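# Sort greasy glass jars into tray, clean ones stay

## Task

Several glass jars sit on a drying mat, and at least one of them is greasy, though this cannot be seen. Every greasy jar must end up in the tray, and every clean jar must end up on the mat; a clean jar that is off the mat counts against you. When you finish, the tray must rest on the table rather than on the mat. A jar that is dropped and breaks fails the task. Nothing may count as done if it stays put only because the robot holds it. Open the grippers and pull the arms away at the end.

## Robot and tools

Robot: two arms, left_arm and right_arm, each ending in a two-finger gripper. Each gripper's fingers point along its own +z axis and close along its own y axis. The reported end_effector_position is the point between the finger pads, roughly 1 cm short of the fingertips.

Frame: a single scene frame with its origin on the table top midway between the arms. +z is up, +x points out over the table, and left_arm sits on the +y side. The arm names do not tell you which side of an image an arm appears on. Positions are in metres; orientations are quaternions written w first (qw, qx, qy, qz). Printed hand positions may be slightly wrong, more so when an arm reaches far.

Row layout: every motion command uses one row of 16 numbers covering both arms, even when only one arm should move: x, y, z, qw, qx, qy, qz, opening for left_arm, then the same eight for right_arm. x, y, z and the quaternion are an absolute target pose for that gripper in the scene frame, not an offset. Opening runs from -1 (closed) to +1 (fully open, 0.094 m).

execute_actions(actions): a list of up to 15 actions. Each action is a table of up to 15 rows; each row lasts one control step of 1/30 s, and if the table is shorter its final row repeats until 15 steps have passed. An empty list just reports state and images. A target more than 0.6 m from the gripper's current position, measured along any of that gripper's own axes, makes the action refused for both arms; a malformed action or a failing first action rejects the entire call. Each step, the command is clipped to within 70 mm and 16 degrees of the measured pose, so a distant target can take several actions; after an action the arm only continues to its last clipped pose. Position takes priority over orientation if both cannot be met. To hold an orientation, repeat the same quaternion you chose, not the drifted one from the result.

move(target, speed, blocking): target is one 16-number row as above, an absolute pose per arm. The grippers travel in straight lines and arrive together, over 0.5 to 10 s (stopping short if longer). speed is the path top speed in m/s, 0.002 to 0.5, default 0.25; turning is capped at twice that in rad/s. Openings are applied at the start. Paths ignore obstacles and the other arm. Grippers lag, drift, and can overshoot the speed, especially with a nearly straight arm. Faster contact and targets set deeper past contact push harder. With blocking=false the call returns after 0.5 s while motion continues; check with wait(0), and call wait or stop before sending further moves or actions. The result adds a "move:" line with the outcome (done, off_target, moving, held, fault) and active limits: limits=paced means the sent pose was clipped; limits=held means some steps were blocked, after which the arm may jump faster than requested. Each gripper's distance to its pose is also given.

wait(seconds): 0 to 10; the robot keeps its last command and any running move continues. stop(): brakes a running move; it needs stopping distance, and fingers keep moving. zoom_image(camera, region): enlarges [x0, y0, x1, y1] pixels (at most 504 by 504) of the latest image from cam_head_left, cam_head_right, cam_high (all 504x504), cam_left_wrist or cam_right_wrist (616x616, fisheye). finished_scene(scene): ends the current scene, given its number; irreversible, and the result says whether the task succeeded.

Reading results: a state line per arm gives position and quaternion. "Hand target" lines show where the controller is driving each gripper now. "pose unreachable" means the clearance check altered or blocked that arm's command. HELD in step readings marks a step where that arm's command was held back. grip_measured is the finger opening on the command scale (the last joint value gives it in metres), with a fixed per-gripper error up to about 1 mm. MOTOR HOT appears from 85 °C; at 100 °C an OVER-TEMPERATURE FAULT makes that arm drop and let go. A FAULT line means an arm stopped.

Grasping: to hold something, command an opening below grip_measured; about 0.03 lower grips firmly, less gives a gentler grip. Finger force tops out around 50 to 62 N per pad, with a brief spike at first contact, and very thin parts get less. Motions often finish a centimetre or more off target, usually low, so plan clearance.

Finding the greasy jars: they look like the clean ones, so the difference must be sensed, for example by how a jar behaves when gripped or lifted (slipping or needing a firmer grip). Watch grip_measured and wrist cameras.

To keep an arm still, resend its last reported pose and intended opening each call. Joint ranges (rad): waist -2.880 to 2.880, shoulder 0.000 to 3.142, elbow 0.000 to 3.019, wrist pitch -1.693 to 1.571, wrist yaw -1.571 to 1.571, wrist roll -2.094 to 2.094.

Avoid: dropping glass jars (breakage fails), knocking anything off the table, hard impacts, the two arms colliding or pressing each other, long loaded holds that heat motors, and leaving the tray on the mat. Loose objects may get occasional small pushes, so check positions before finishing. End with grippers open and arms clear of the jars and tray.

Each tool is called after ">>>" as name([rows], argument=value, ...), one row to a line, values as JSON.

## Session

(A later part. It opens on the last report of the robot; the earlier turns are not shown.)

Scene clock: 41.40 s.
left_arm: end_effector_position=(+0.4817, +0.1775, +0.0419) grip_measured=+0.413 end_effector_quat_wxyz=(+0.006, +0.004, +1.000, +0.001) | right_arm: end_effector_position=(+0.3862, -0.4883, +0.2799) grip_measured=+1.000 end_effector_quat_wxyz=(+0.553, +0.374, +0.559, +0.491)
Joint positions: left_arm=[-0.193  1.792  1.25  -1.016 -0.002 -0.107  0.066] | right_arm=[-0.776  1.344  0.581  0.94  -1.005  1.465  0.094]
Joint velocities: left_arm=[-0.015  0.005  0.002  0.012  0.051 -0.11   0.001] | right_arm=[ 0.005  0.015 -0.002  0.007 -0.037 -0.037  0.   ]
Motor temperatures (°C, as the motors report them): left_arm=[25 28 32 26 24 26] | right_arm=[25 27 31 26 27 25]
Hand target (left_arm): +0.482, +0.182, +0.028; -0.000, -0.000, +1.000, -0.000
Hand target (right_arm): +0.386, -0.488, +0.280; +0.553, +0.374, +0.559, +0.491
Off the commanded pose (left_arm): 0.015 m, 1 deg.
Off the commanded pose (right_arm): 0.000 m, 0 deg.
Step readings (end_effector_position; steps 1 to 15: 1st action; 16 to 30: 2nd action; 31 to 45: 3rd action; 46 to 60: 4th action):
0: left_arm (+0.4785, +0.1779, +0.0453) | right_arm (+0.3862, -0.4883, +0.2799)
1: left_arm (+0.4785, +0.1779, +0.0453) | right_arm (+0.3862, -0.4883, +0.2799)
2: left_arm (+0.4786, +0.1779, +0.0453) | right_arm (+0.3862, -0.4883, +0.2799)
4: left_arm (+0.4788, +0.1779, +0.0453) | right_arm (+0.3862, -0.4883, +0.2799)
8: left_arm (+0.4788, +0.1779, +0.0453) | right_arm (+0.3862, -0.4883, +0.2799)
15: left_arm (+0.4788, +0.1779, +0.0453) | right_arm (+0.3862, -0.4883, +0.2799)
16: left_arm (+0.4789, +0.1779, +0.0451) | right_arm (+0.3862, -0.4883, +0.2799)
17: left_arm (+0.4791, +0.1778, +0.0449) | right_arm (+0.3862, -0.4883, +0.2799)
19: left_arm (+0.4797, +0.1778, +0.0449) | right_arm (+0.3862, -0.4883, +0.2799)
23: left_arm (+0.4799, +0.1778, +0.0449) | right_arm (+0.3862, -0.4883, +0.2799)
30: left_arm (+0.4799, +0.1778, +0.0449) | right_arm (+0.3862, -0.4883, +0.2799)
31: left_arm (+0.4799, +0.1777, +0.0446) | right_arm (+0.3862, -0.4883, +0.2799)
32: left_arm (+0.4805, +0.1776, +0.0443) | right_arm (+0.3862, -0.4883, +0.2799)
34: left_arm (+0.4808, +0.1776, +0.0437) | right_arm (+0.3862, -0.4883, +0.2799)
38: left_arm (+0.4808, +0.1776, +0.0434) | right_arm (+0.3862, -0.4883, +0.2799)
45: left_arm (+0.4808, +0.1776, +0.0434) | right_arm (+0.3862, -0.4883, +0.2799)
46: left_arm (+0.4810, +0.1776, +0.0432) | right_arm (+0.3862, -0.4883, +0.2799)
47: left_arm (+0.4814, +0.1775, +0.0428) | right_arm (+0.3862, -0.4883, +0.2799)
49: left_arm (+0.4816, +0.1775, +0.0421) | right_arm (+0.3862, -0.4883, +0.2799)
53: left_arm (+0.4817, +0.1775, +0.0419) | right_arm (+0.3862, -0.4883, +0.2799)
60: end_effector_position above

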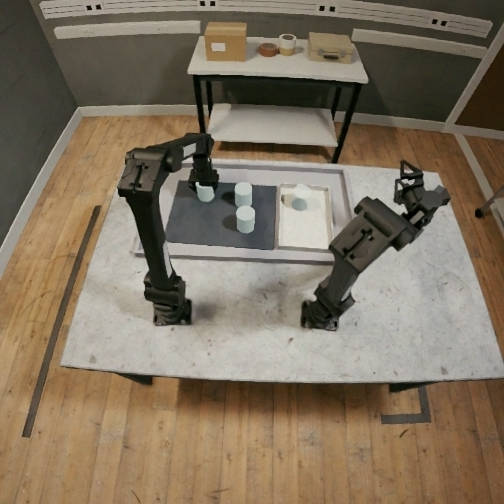

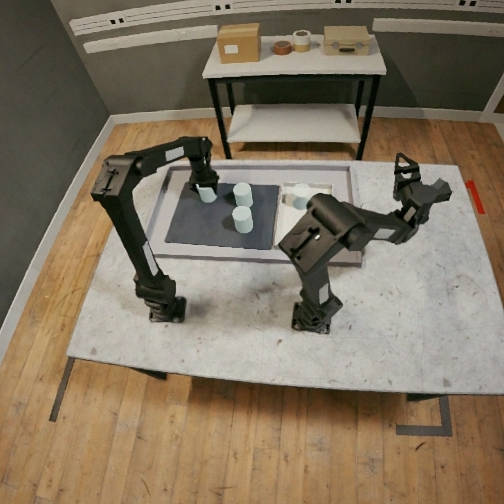

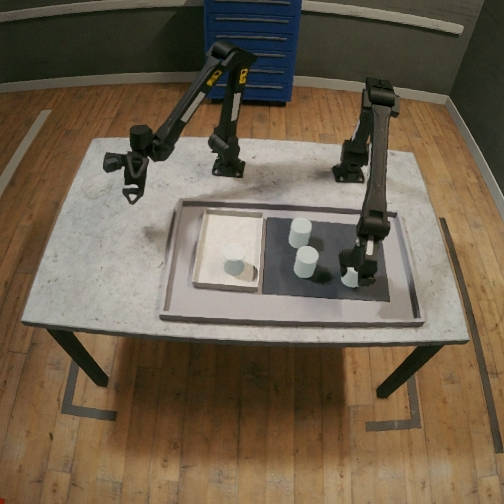

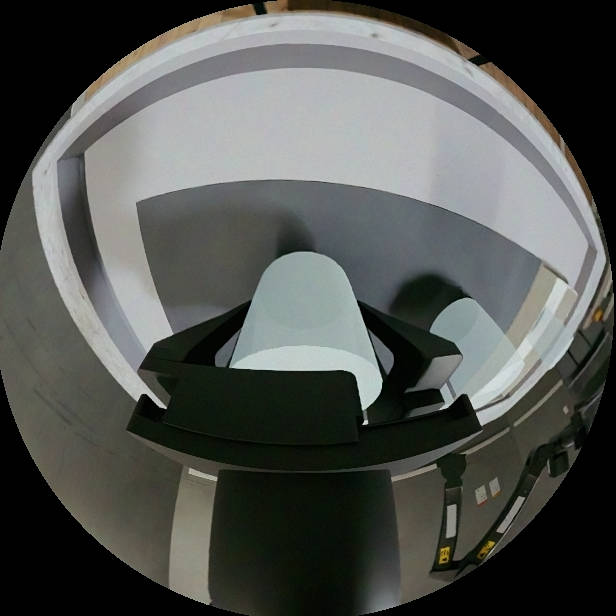

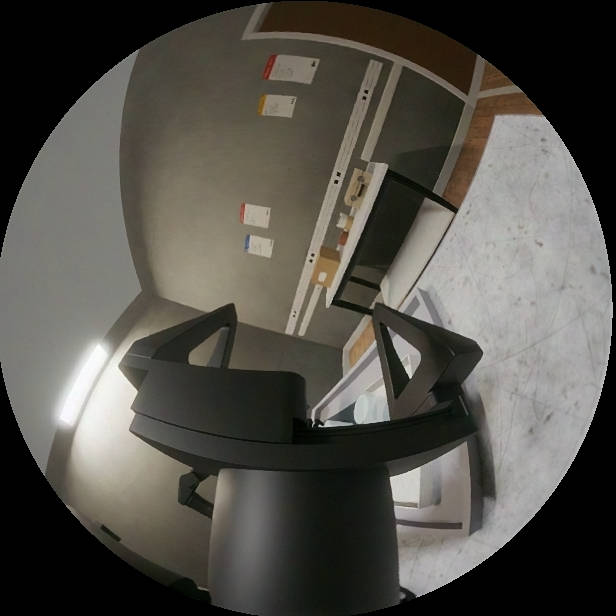

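>>> execute_actions([
  [[0.482,0.182,0.024,0,0,1,0,0.413,0.3862,-0.4883,0.2799,0.553,0.374,0.559,0.491,1]],
])

Scene clock: 42.03 s.
left_arm: end_effector_position=(+0.4823, +0.1774, +0.0399) grip_measured=+0.413 end_effector_quat_wxyz=(+0.008, +0.004, +1.000, +0.000) | right_arm: end_effector_position=(+0.3862, -0.4883, +0.2799) grip_measured=+1.000 end_effector_quat_wxyz=(+0.553, +0.374, +0.559, +0.491)
Joint positions: left_arm=[-0.193  1.794  1.245 -1.006 -0.002 -0.107  0.066] | right_arm=[-0.776  1.344  0.581  0.94  -1.005  1.465  0.094]
Joint velocities: left_arm=[-0.005  0.015 -0.017  0.007  0.022 -0.007  0.001] | right_arm=[ 0.005 -0.005 -0.002 -0.022  0.051  0.022  0.   ]
Motor temperatures (°C, as the motors report them): left_arm=[25 28 32 26 24 26] | right_arm=[25 27 31 26 27 25]
Hand target (left_arm): +0.482, +0.182, +0.024; -0.000, -0.000, +1.000, -0.000
Hand target (right_arm): +0.386, -0.488, +0.280; +0.553, +0.374, +0.559, +0.491
Off the commanded pose (left_arm): 0.017 m, 1 deg.
Off the commanded pose (right_arm): 0.000 m, 0 deg.
Step readings (end_effector_position):
0: left_arm (+0.4817, +0.1775, +0.0419) | right_arm (+0.3862, -0.4883, +0.2799)
1: left_arm (+0.4818, +0.1775, +0.0417) | right_arm (+0.3862, -0.4883, +0.2799)
2: left_arm (+0.4821, +0.1774, +0.0413) | right_arm (+0.3862, -0.4883, +0.2799)
4: left_arm (+0.4823, +0.1774, +0.0405) | right_arm (+0.3862, -0.4883, +0.2799)
8: left_arm (+0.4823, +0.1774, +0.0399) | right_arm (+0.3862, -0.4883, +0.2799)
15: end_effector_position above

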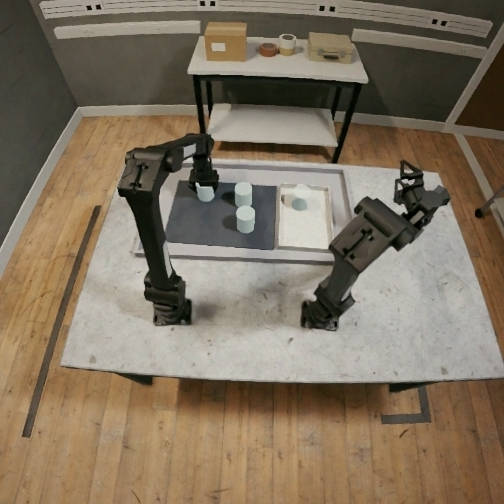

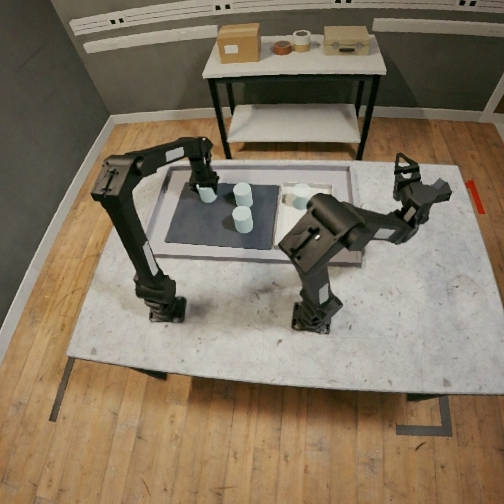

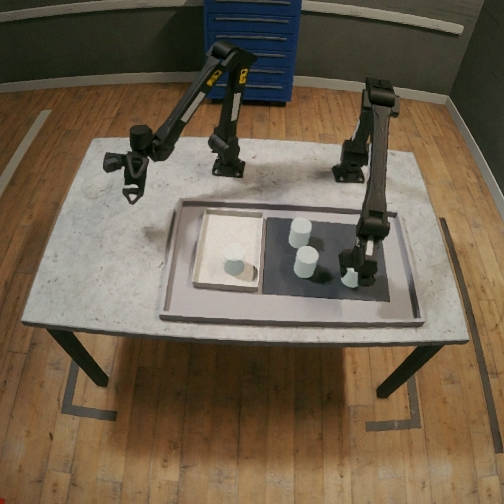

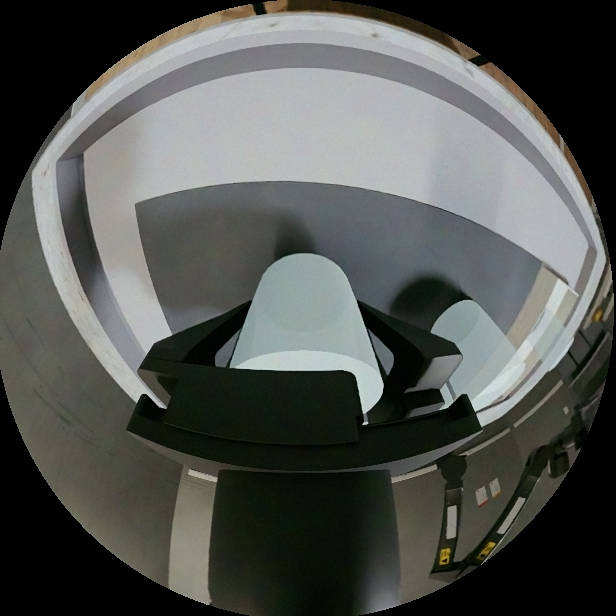

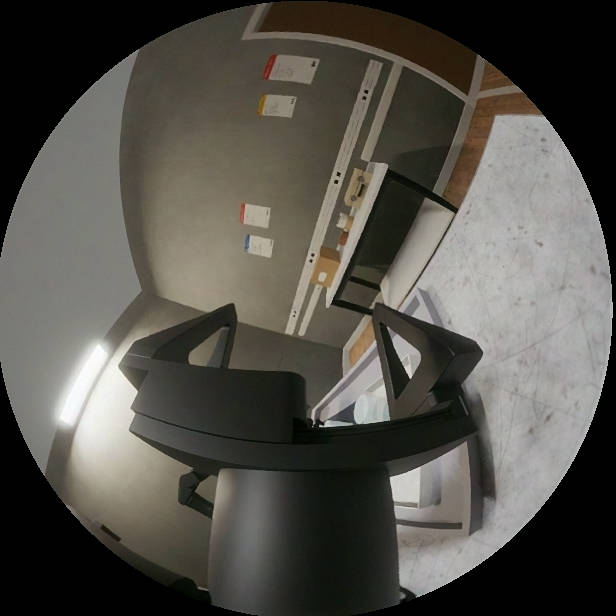

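>>> execute_actions([
  [[0.482,0.180,0.029,0,0,1,0,0.413,0.3862,-0.4883,0.2799,0.553,0.374,0.559,0.491,1],[0.482,0.180,0.034,0,0,1,0,0.41,0.3862,-0.4883,0.2799,0.553,0.374,0.559,0.491,1],[0.482,0.180,0.039,0,0,1,0,0.40,0.3862,-0.4883,0.2799,0.553,0.374,0.559,0.491,1],[0.482,0.180,0.041,0,0,1,0,0.39,0.3862,-0.4883,0.2799,0.553,0.374,0.559,0.491,1],[0.482,0.180,0.041,0,0,1,0,0.37,0.3862,-0.4883,0.2799,0.553,0.374,0.559,0.491,1],[0.482,0.180,0.041,0,0,1,0,0.32,0.3862,-0.4883,0.2799,0.553,0.374,0.559,0.491,1]],
])

>>> move(target=[0.492,0.178,0.205,0,0,1,0,0.32,0.3862,-0.4883,0.2799,0.553,0.374,0.559,0.491,1], speed=0.09)

Scene clock: 43.37 s.
left_arm: end_effector_position=(+0.4804, +0.1776, +0.0398) grip_measured=+0.387 end_effector_quat_wxyz=(+0.004, +0.004, +1.000, +0.001) | right_arm: end_effector_position=(+0.3862, -0.4883, +0.2799) grip_measured=+1.000 end_effector_quat_wxyz=(+0.553, +0.374, +0.559, +0.491)
Joint positions: left_arm=[-0.193  1.794  1.245 -1.014 -0.002 -0.107  0.065] | right_arm=[-0.776  1.344  0.581  0.94  -1.005  1.465  0.094]
Joint velocities: left_arm=[-0.015  0.005 -0.007  0.007 -0.095  0.037 -0.   ] | right_arm=[-0.005 -0.015 -0.027 -0.017  0.007  0.051  0.   ]
Motor temperatures (°C, as the motors report them): left_arm=[25 28 32 26 24 26] | right_arm=[25 27 31 26 27 25]
Hand target (left_arm): +0.482, +0.180, +0.041; +0.000, +0.000, +1.000, -0.000
Hand target (right_arm): +0.386, -0.488, +0.280; +0.553, +0.374, +0.559, +0.491
Off the commanded pose (left_arm): 0.003 m, 1 deg.
Off the commanded pose (right_arm): 0.000 m, 0 deg.
Step readings (end_effector_position):
0: left_arm (+0.4823, +0.1774, +0.0399) | right_arm (+0.3862, -0.4883, +0.2799)
1: left_arm (+0.4823, +0.1774, +0.0399) | right_arm (+0.3862, -0.4883, +0.2799)
2: left_arm (+0.4823, +0.1774, +0.0399) | right_arm (+0.3862, -0.4883, +0.2799)
4: left_arm (+0.4817, +0.1775, +0.0399) | right_arm (+0.3862, -0.4883, +0.2799)
8: left_arm (+0.4805, +0.1776, +0.0398) | right_arm (+0.3862, -0.4883, +0.2799)
15: end_effector_position above

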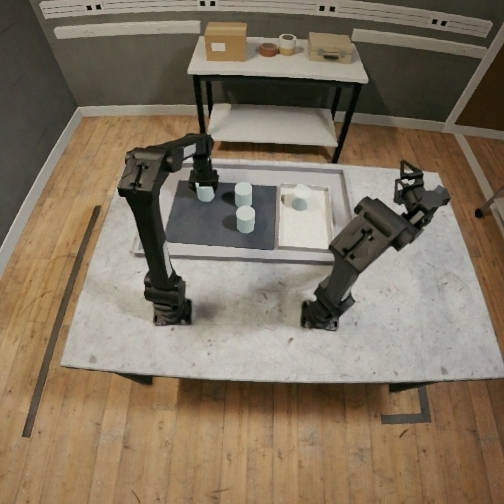

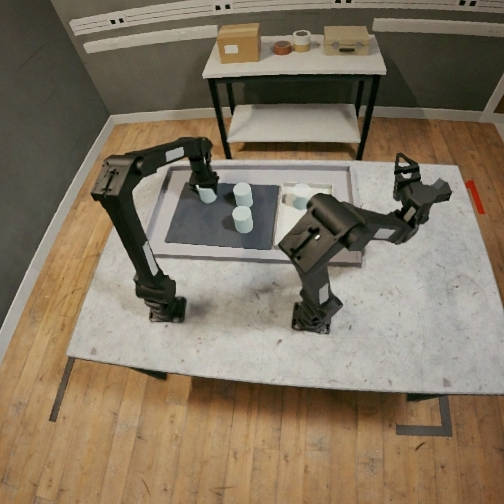

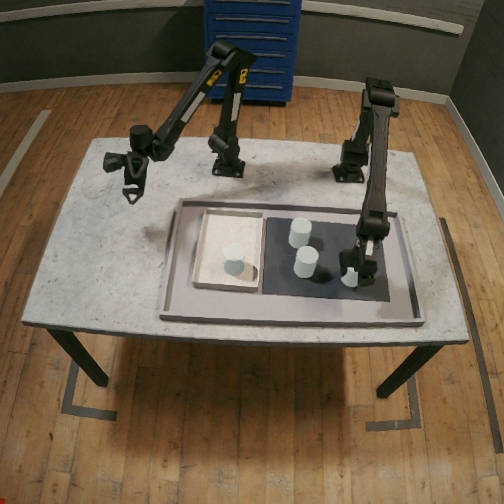

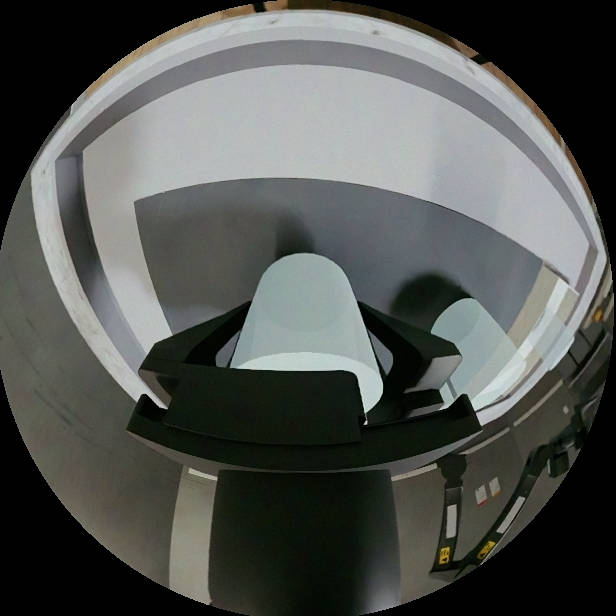

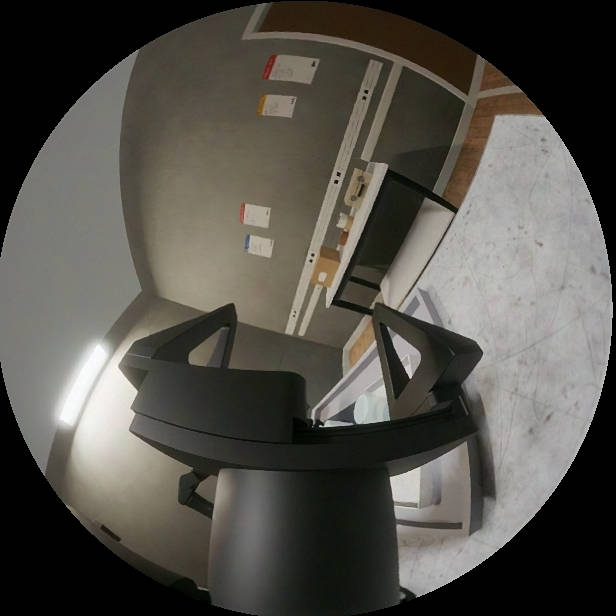

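Scene clock: 45.60 s.
left_arm: end_effector_position=(+0.4737, +0.1783, +0.1680) grip_measured=+0.387 end_effector_quat_wxyz=(-0.039, +0.004, +0.999, +0.005) | right_arm: end_effector_position=(+0.3862, -0.4883, +0.2799) grip_measured=+1.000 end_effector_quat_wxyz=(+0.553, +0.374, +0.559, +0.491)
Joint positions: left_arm=[-0.193  1.706  1.485 -1.429 -0.002 -0.107  0.065] | right_arm=[-0.776  1.344  0.581  0.94  -1.005  1.465  0.094]
Joint velocities: left_arm=[-0.005 -0.015  0.022  0.007 -0.051 -0.007 -0.   ] | right_arm=[-0.005 -0.005 -0.007 -0.002 -0.022  0.007  0.   ]
Motor temperatures (°C, as the motors report them): left_arm=[25 28 32 26 24 26] | right_arm=[25 27 31 26 27 25]
Hand target (left_arm): +0.487, +0.179, +0.206; +0.000, +0.000, +1.000, -0.000
Hand target (right_arm): +0.386, -0.488, +0.280; +0.553, +0.374, +0.559, +0.491
Off the commanded pose (left_arm): 0.041 m, 5 deg.
Off the commanded pose (right_arm): 0.000 m, 0 deg.
move: off_target (left_arm)

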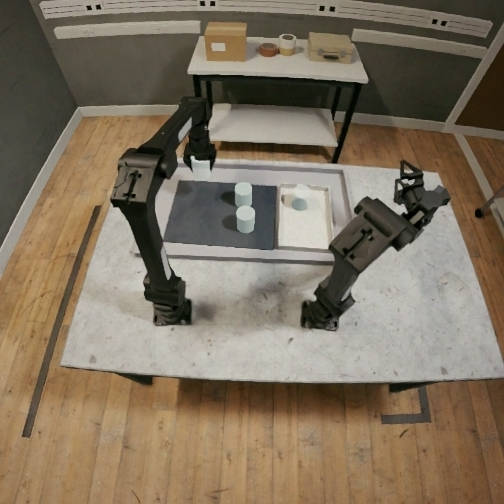

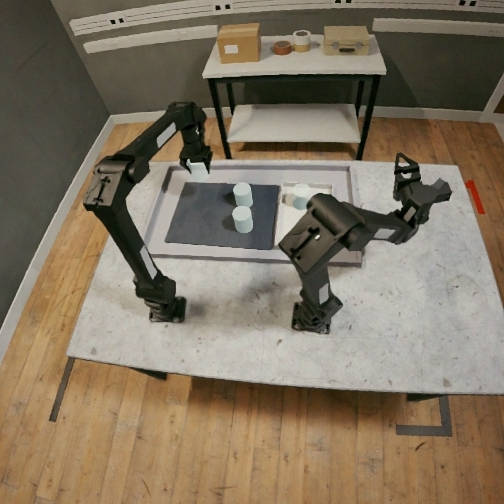

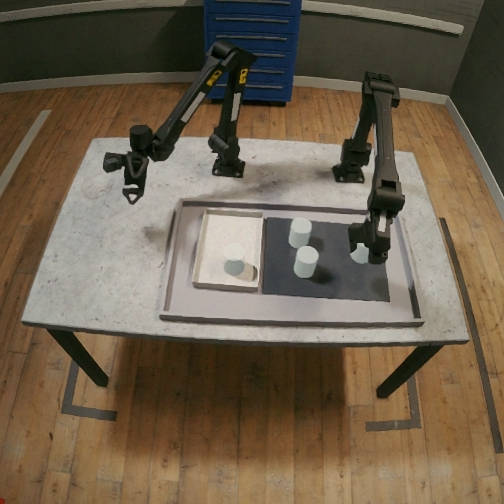

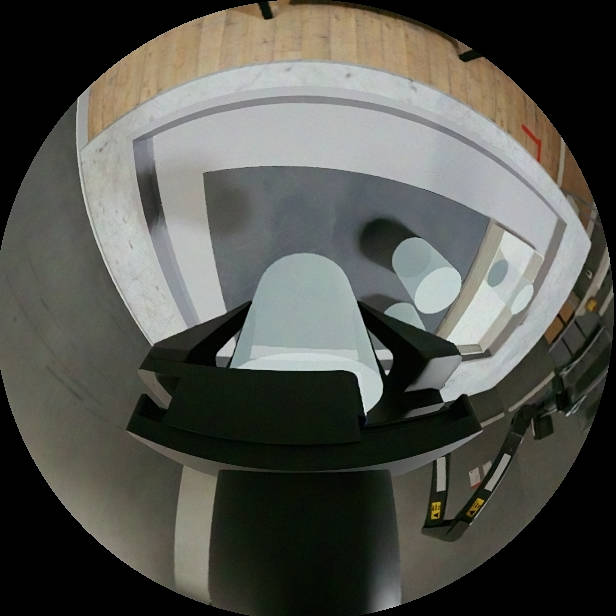

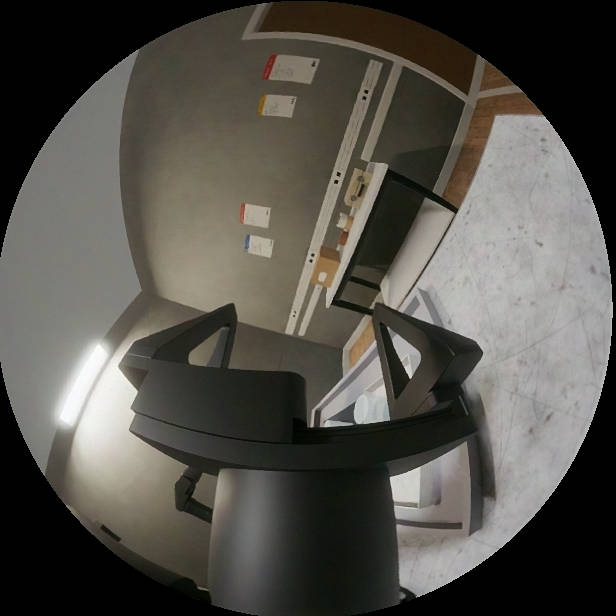

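>>> move(target=[0.372,-0.205,0.215,0,0,1,0,0.32,0.3862,-0.4883,0.2799,0.553,0.374,0.559,0.491,1], speed=0.13)

Scene clock: 49.37 s.
left_arm: end_effector_position=(+0.3604, -0.1899, +0.1957) grip_measured=+0.387 end_effector_quat_wxyz=(-0.017, +0.002, +1.000, +0.014) | right_arm: end_effector_position=(+0.3862, -0.4883, +0.2799) grip_measured=+1.000 end_effector_quat_wxyz=(+0.553, +0.374, +0.559, +0.491)
Joint positions: left_arm=[-0.921  1.868  1.786 -1.532  0.008 -0.837  0.065] | right_arm=[-0.776  1.344  0.581  0.94  -1.005  1.465  0.094]
Joint velocities: left_arm=[-0.005  0.005  0.012 -0.002  0.022  0.007  0.001] | right_arm=[ 0.015 -0.024 -0.022 -0.007 -0.037  0.037  0.   ]
Motor temperatures (°C, as the motors report them): left_arm=[25 29 33 26 24 26] | right_arm=[25 27 31 26 27 25]
Hand target (left_arm): +0.368, -0.202, +0.216; -0.001, +0.000, +1.000, -0.003
Hand target (right_arm): +0.386, -0.488, +0.280; +0.553, +0.374, +0.559, +0.491
Off the commanded pose (left_arm): 0.027 m, 3 deg.
Off the commanded pose (right_arm): 0.000 m, 0 deg.
move: off_target (left_arm)

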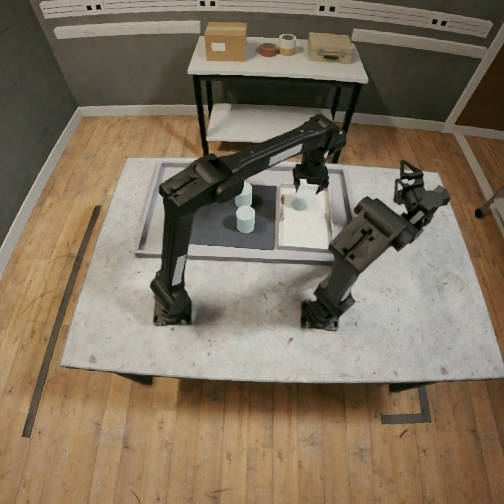

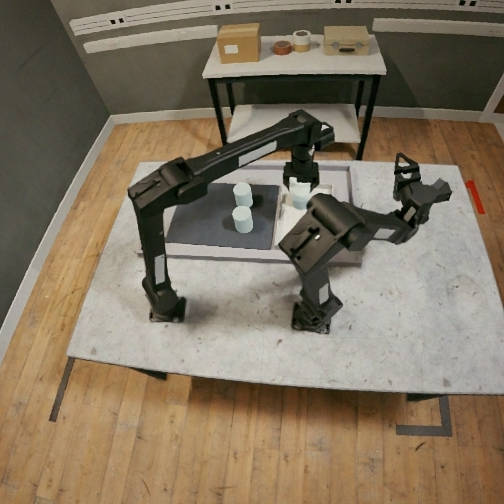

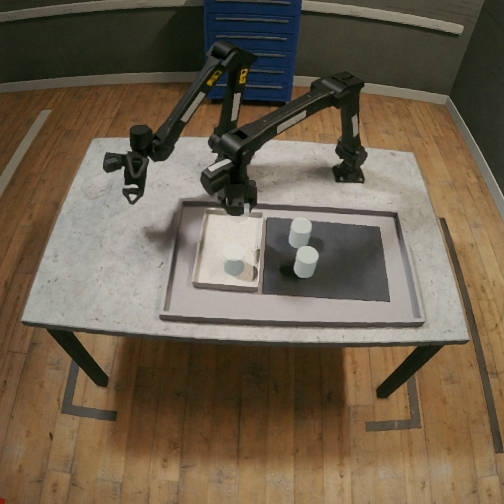

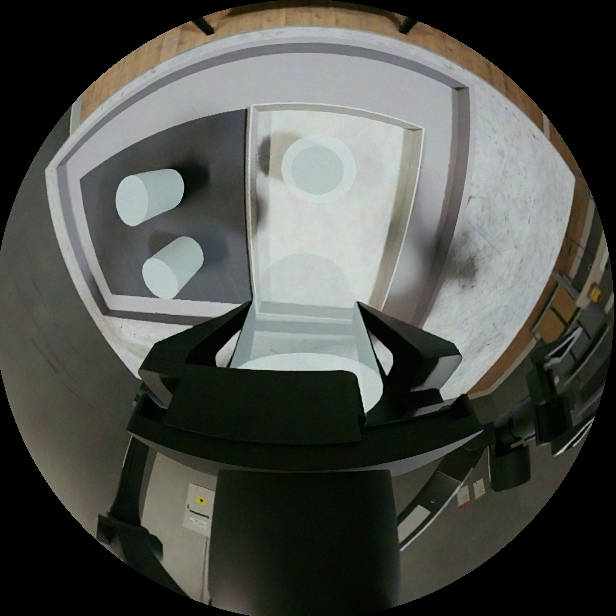

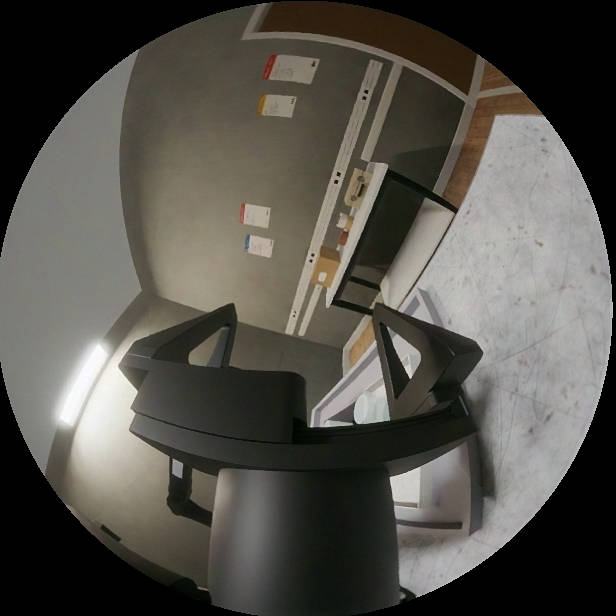

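>>> move(target=[0.364,-0.210,0.062,0,0,1,0,0.32,0.3862,-0.4883,0.2799,0.553,0.374,0.559,0.491,1], speed=0.09)

>>> move(target=[0.366,-0.207,0.039,0,0,1,0,0.32,0.3862,-0.4883,0.2799,0.553,0.374,0.559,0.491,1], speed=0.015)

Scene clock: 51.40 s.
left_arm: end_effector_position=(+0.3681, -0.2022, +0.0598) grip_measured=+0.387 end_effector_quat_wxyz=(-0.007, -0.004, +1.000, +0.006) | right_arm: end_effector_position=(+0.3862, -0.4883, +0.2799) grip_measured=+1.000 end_effector_quat_wxyz=(+0.553, +0.374, +0.559, +0.491)
Joint positions: left_arm=[-0.926  1.976  1.584 -1.197  0.003 -0.856  0.065] | right_arm=[-0.776  1.344  0.581  0.94  -1.005  1.465  0.094]
Joint velocities: left_arm=[-0.015  0.005 -0.012 -0.002 -0.037 -0.081  0.   ] | right_arm=[ 0.005 -0.024 -0.002 -0.022 -0.007 -0.051  0.   ]
Motor temperatures (°C, as the motors report them): left_arm=[25 29 33 26 24 26] | right_arm=[25 27 31 26 27 25]
Hand target (left_arm): +0.365, -0.212, +0.062; -0.000, -0.000, +1.000, +0.000
Hand target (right_arm): +0.386, -0.488, +0.280; +0.553, +0.374, +0.559, +0.491
Off the commanded pose (left_arm): 0.009 m, 1 deg.
Off the commanded pose (right_arm): 0.000 m, 0 deg.
move: done

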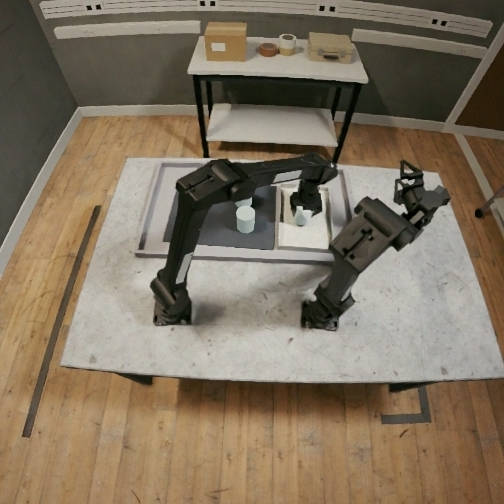

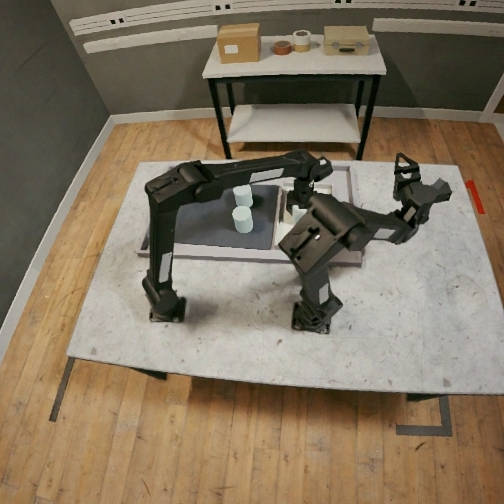

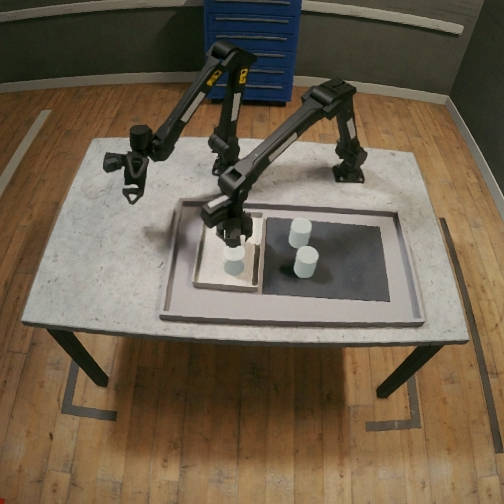

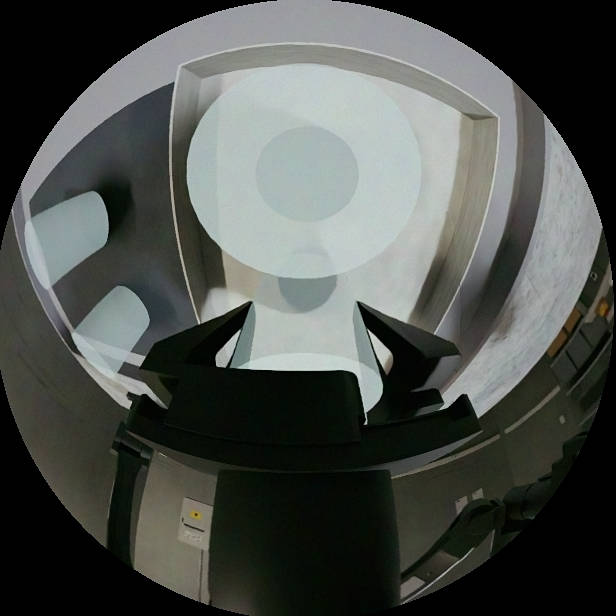

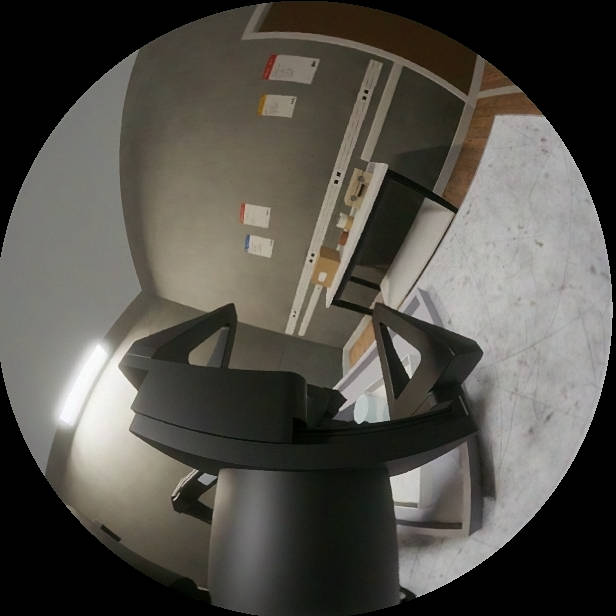

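Scene clock: 53.07 s.
left_arm: end_effector_position=(+0.3673, -0.2011, +0.0426) grip_measured=+0.387 end_effector_quat_wxyz=(-0.003, -0.004, +1.000, +0.002) | right_arm: end_effector_position=(+0.3862, -0.4883, +0.2799) grip_measured=+1.000 end_effector_quat_wxyz=(+0.553, +0.374, +0.559, +0.491)
Joint positions: left_arm=[-0.926  1.985  1.549 -1.142  0.002 -0.856  0.065] | right_arm=[-0.776  1.344  0.581  0.94  -1.005  1.465  0.094]
Joint velocities: left_arm=[ 0.005  0.015 -0.032 -0.012  0.007  0.081  0.   ] | right_arm=[-0.005 -0.005  0.012 -0.002 -0.066  0.007  0.   ]
Motor temperatures (°C, as the motors report them): left_arm=[25 29 33 26 24 26] | right_arm=[25 27 31 26 27 25]
Hand target (left_arm): +0.366, -0.207, +0.039; +0.000, +0.000, +1.000, +0.000
Hand target (right_arm): +0.386, -0.488, +0.280; +0.553, +0.374, +0.559, +0.491
Off the commanded pose (left_arm): 0.007 m, 1 deg.
Off the commanded pose (right_arm): 0.000 m, 0 deg.
move: done

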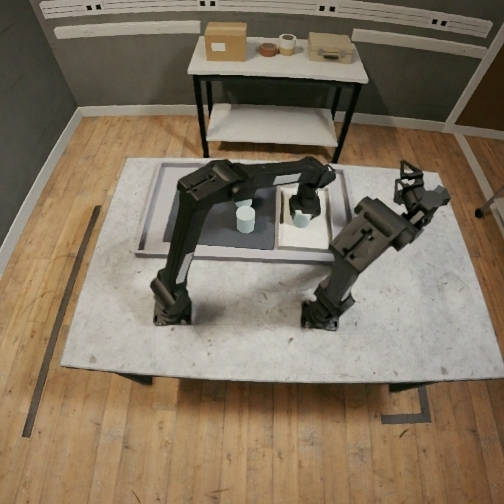

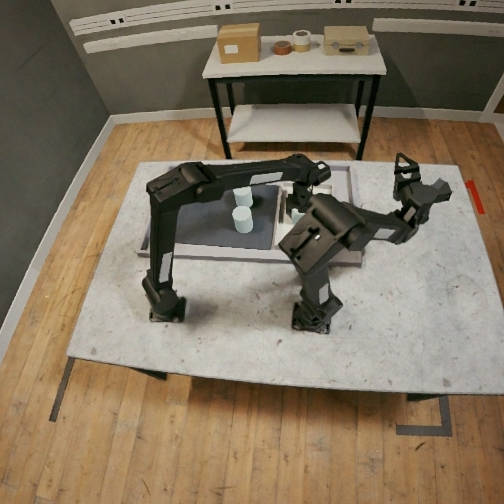

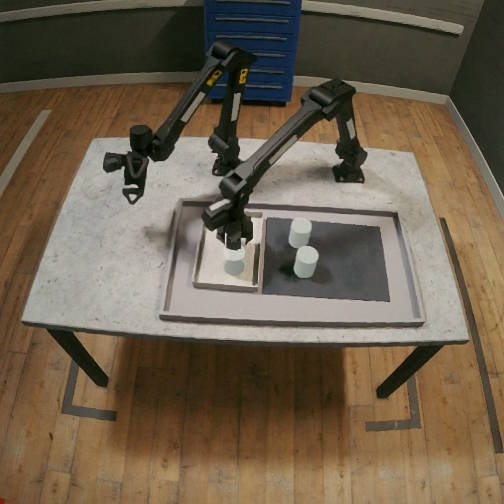

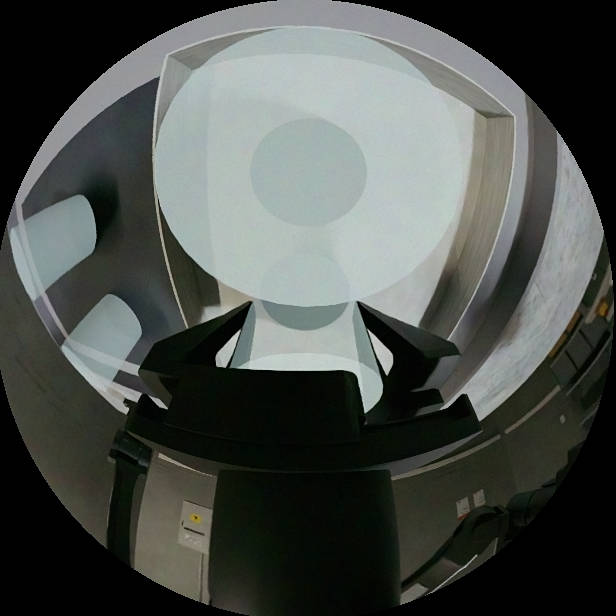

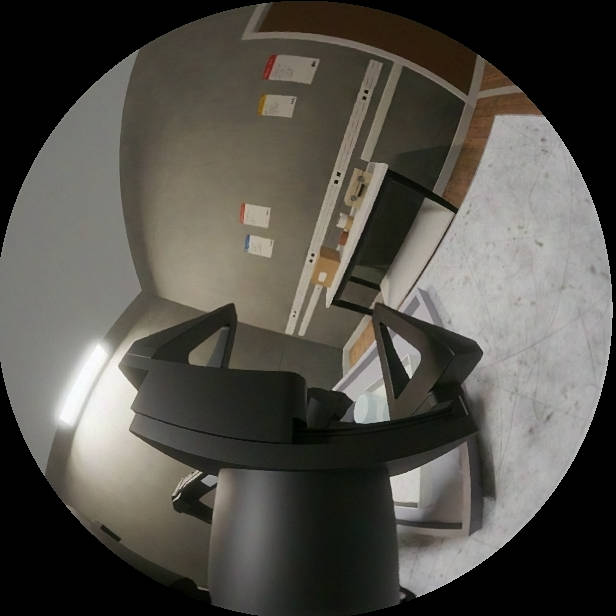

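>>> execute_actions([
  [[0.366,-0.207,0.0385,0,0,1,0,0.32,0.3862,-0.4883,0.2799,0.553,0.374,0.559,0.491,1],[0.366,-0.207,0.038,0,0,1,0,0.32,0.3862,-0.4883,0.2799,0.553,0.374,0.559,0.491,1],[0.366,-0.207,0.0375,0,0,1,0,0.32,0.3862,-0.4883,0.2799,0.553,0.374,0.559,0.491,1],[0.366,-0.207,0.037,0,0,1,0,0.32,0.3862,-0.4883,0.2799,0.553,0.374,0.559,0.491,1],[0.366,-0.207,0.0365,0,0,1,0,0.32,0.3862,-0.4883,0.2799,0.553,0.374,0.559,0.491,1],[0.366,-0.207,0.036,0,0,1,0,0.32,0.3862,-0.4883,0.2799,0.553,0.374,0.559,0.491,1],[0.366,-0.207,0.0355,0,0,1,0,0.32,0.3862,-0.4883,0.2799,0.553,0.374,0.559,0.491,1],[0.366,-0.207,0.035,0,0,1,0,0.32,0.3862,-0.4883,0.2799,0.553,0.374,0.559,0.491,1],[0.366,-0.207,0.0345,0,0,1,0,0.32,0.3862,-0.4883,0.2799,0.553,0.374,0.559,0.491,1],[0.366,-0.207,0.034,0,0,1,0,0.32,0.3862,-0.4883,0.2799,0.553,0.374,0.559,0.491,1]],
])

Scene clock: 53.73 s.
left_arm: end_effector_position=(+0.3687, -0.2028, +0.0422) grip_measured=+0.387 end_effector_quat_wxyz=(-0.000, -0.004, +1.000, -0.002) | right_arm: end_effector_position=(+0.3862, -0.4883, +0.2799) grip_measured=+1.000 end_effector_quat_wxyz=(+0.553, +0.374, +0.559, +0.491)
Joint positions: left_arm=[-0.926  1.985  1.547 -1.132  0.002 -0.856  0.065] | right_arm=[-0.776  1.344  0.581  0.94  -1.005  1.465  0.094]
Joint velocities: left_arm=[-0.015  0.005 -0.002  0.007 -0.051 -0.007 -0.   ] | right_arm=[-0.005 -0.005 -0.012  0.002  0.037 -0.007  0.   ]
Motor temperatures (°C, as the motors report them): left_arm=[25 29 33 26 24 26] | right_arm=[25 27 31 26 27 25]
Hand target (left_arm): +0.366, -0.207, +0.034; +0.000, +0.000, +1.000, -0.000
Hand target (right_arm): +0.386, -0.488, +0.280; +0.553, +0.374, +0.559, +0.491
Off the commanded pose (left_arm): 0.010 m, 1 deg.
Off the commanded pose (right_arm): 0.000 m, 0 deg.
Step readings (end_effector_position):
0: left_arm (+0.3673, -0.2011, +0.0426) | right_arm (+0.3862, -0.4883, +0.2799)
1: left_arm (+0.3673, -0.2011, +0.0426) | right_arm (+0.3862, -0.4883, +0.2799)
2: left_arm (+0.3674, -0.2013, +0.0426) | right_arm (+0.3862, -0.4883, +0.2799)
4: left_arm (+0.3677, -0.2016, +0.0426) | right_arm (+0.3862, -0.4883, +0.2799)
8: left_arm (+0.3682, -0.2022, +0.0423) | right_arm (+0.3862, -0.4883, +0.2799)
15: end_effector_position above

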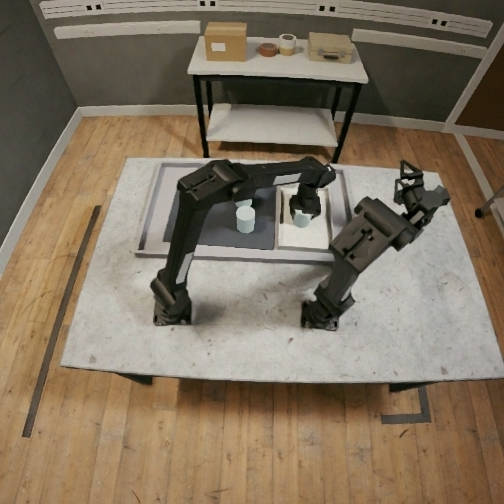

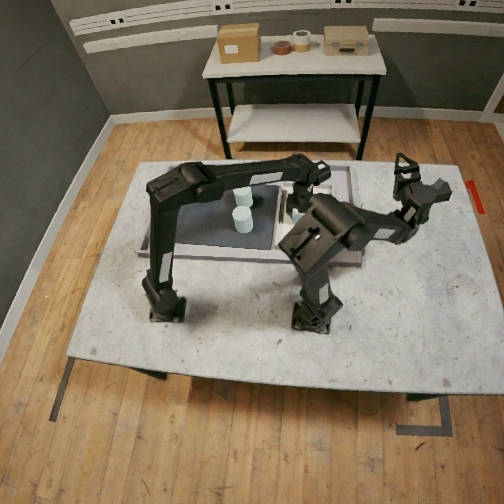

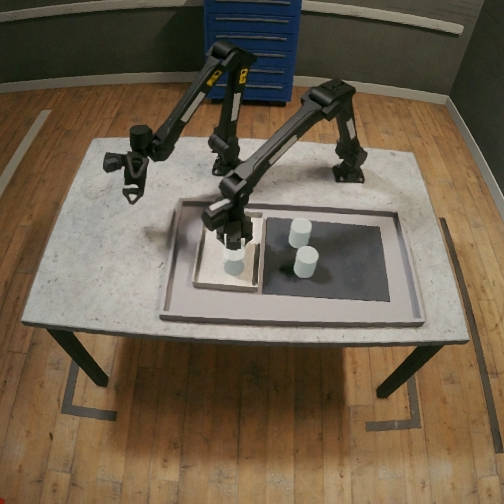

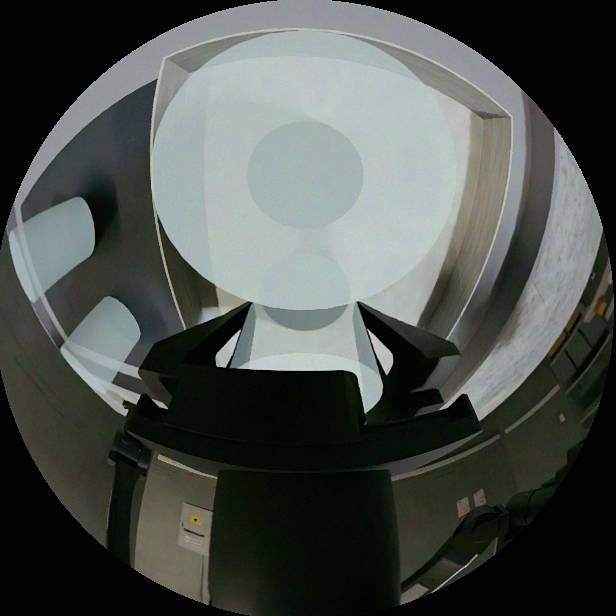

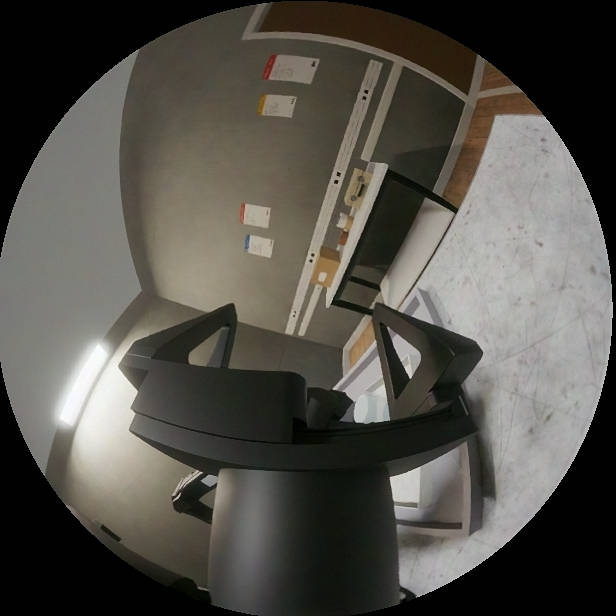

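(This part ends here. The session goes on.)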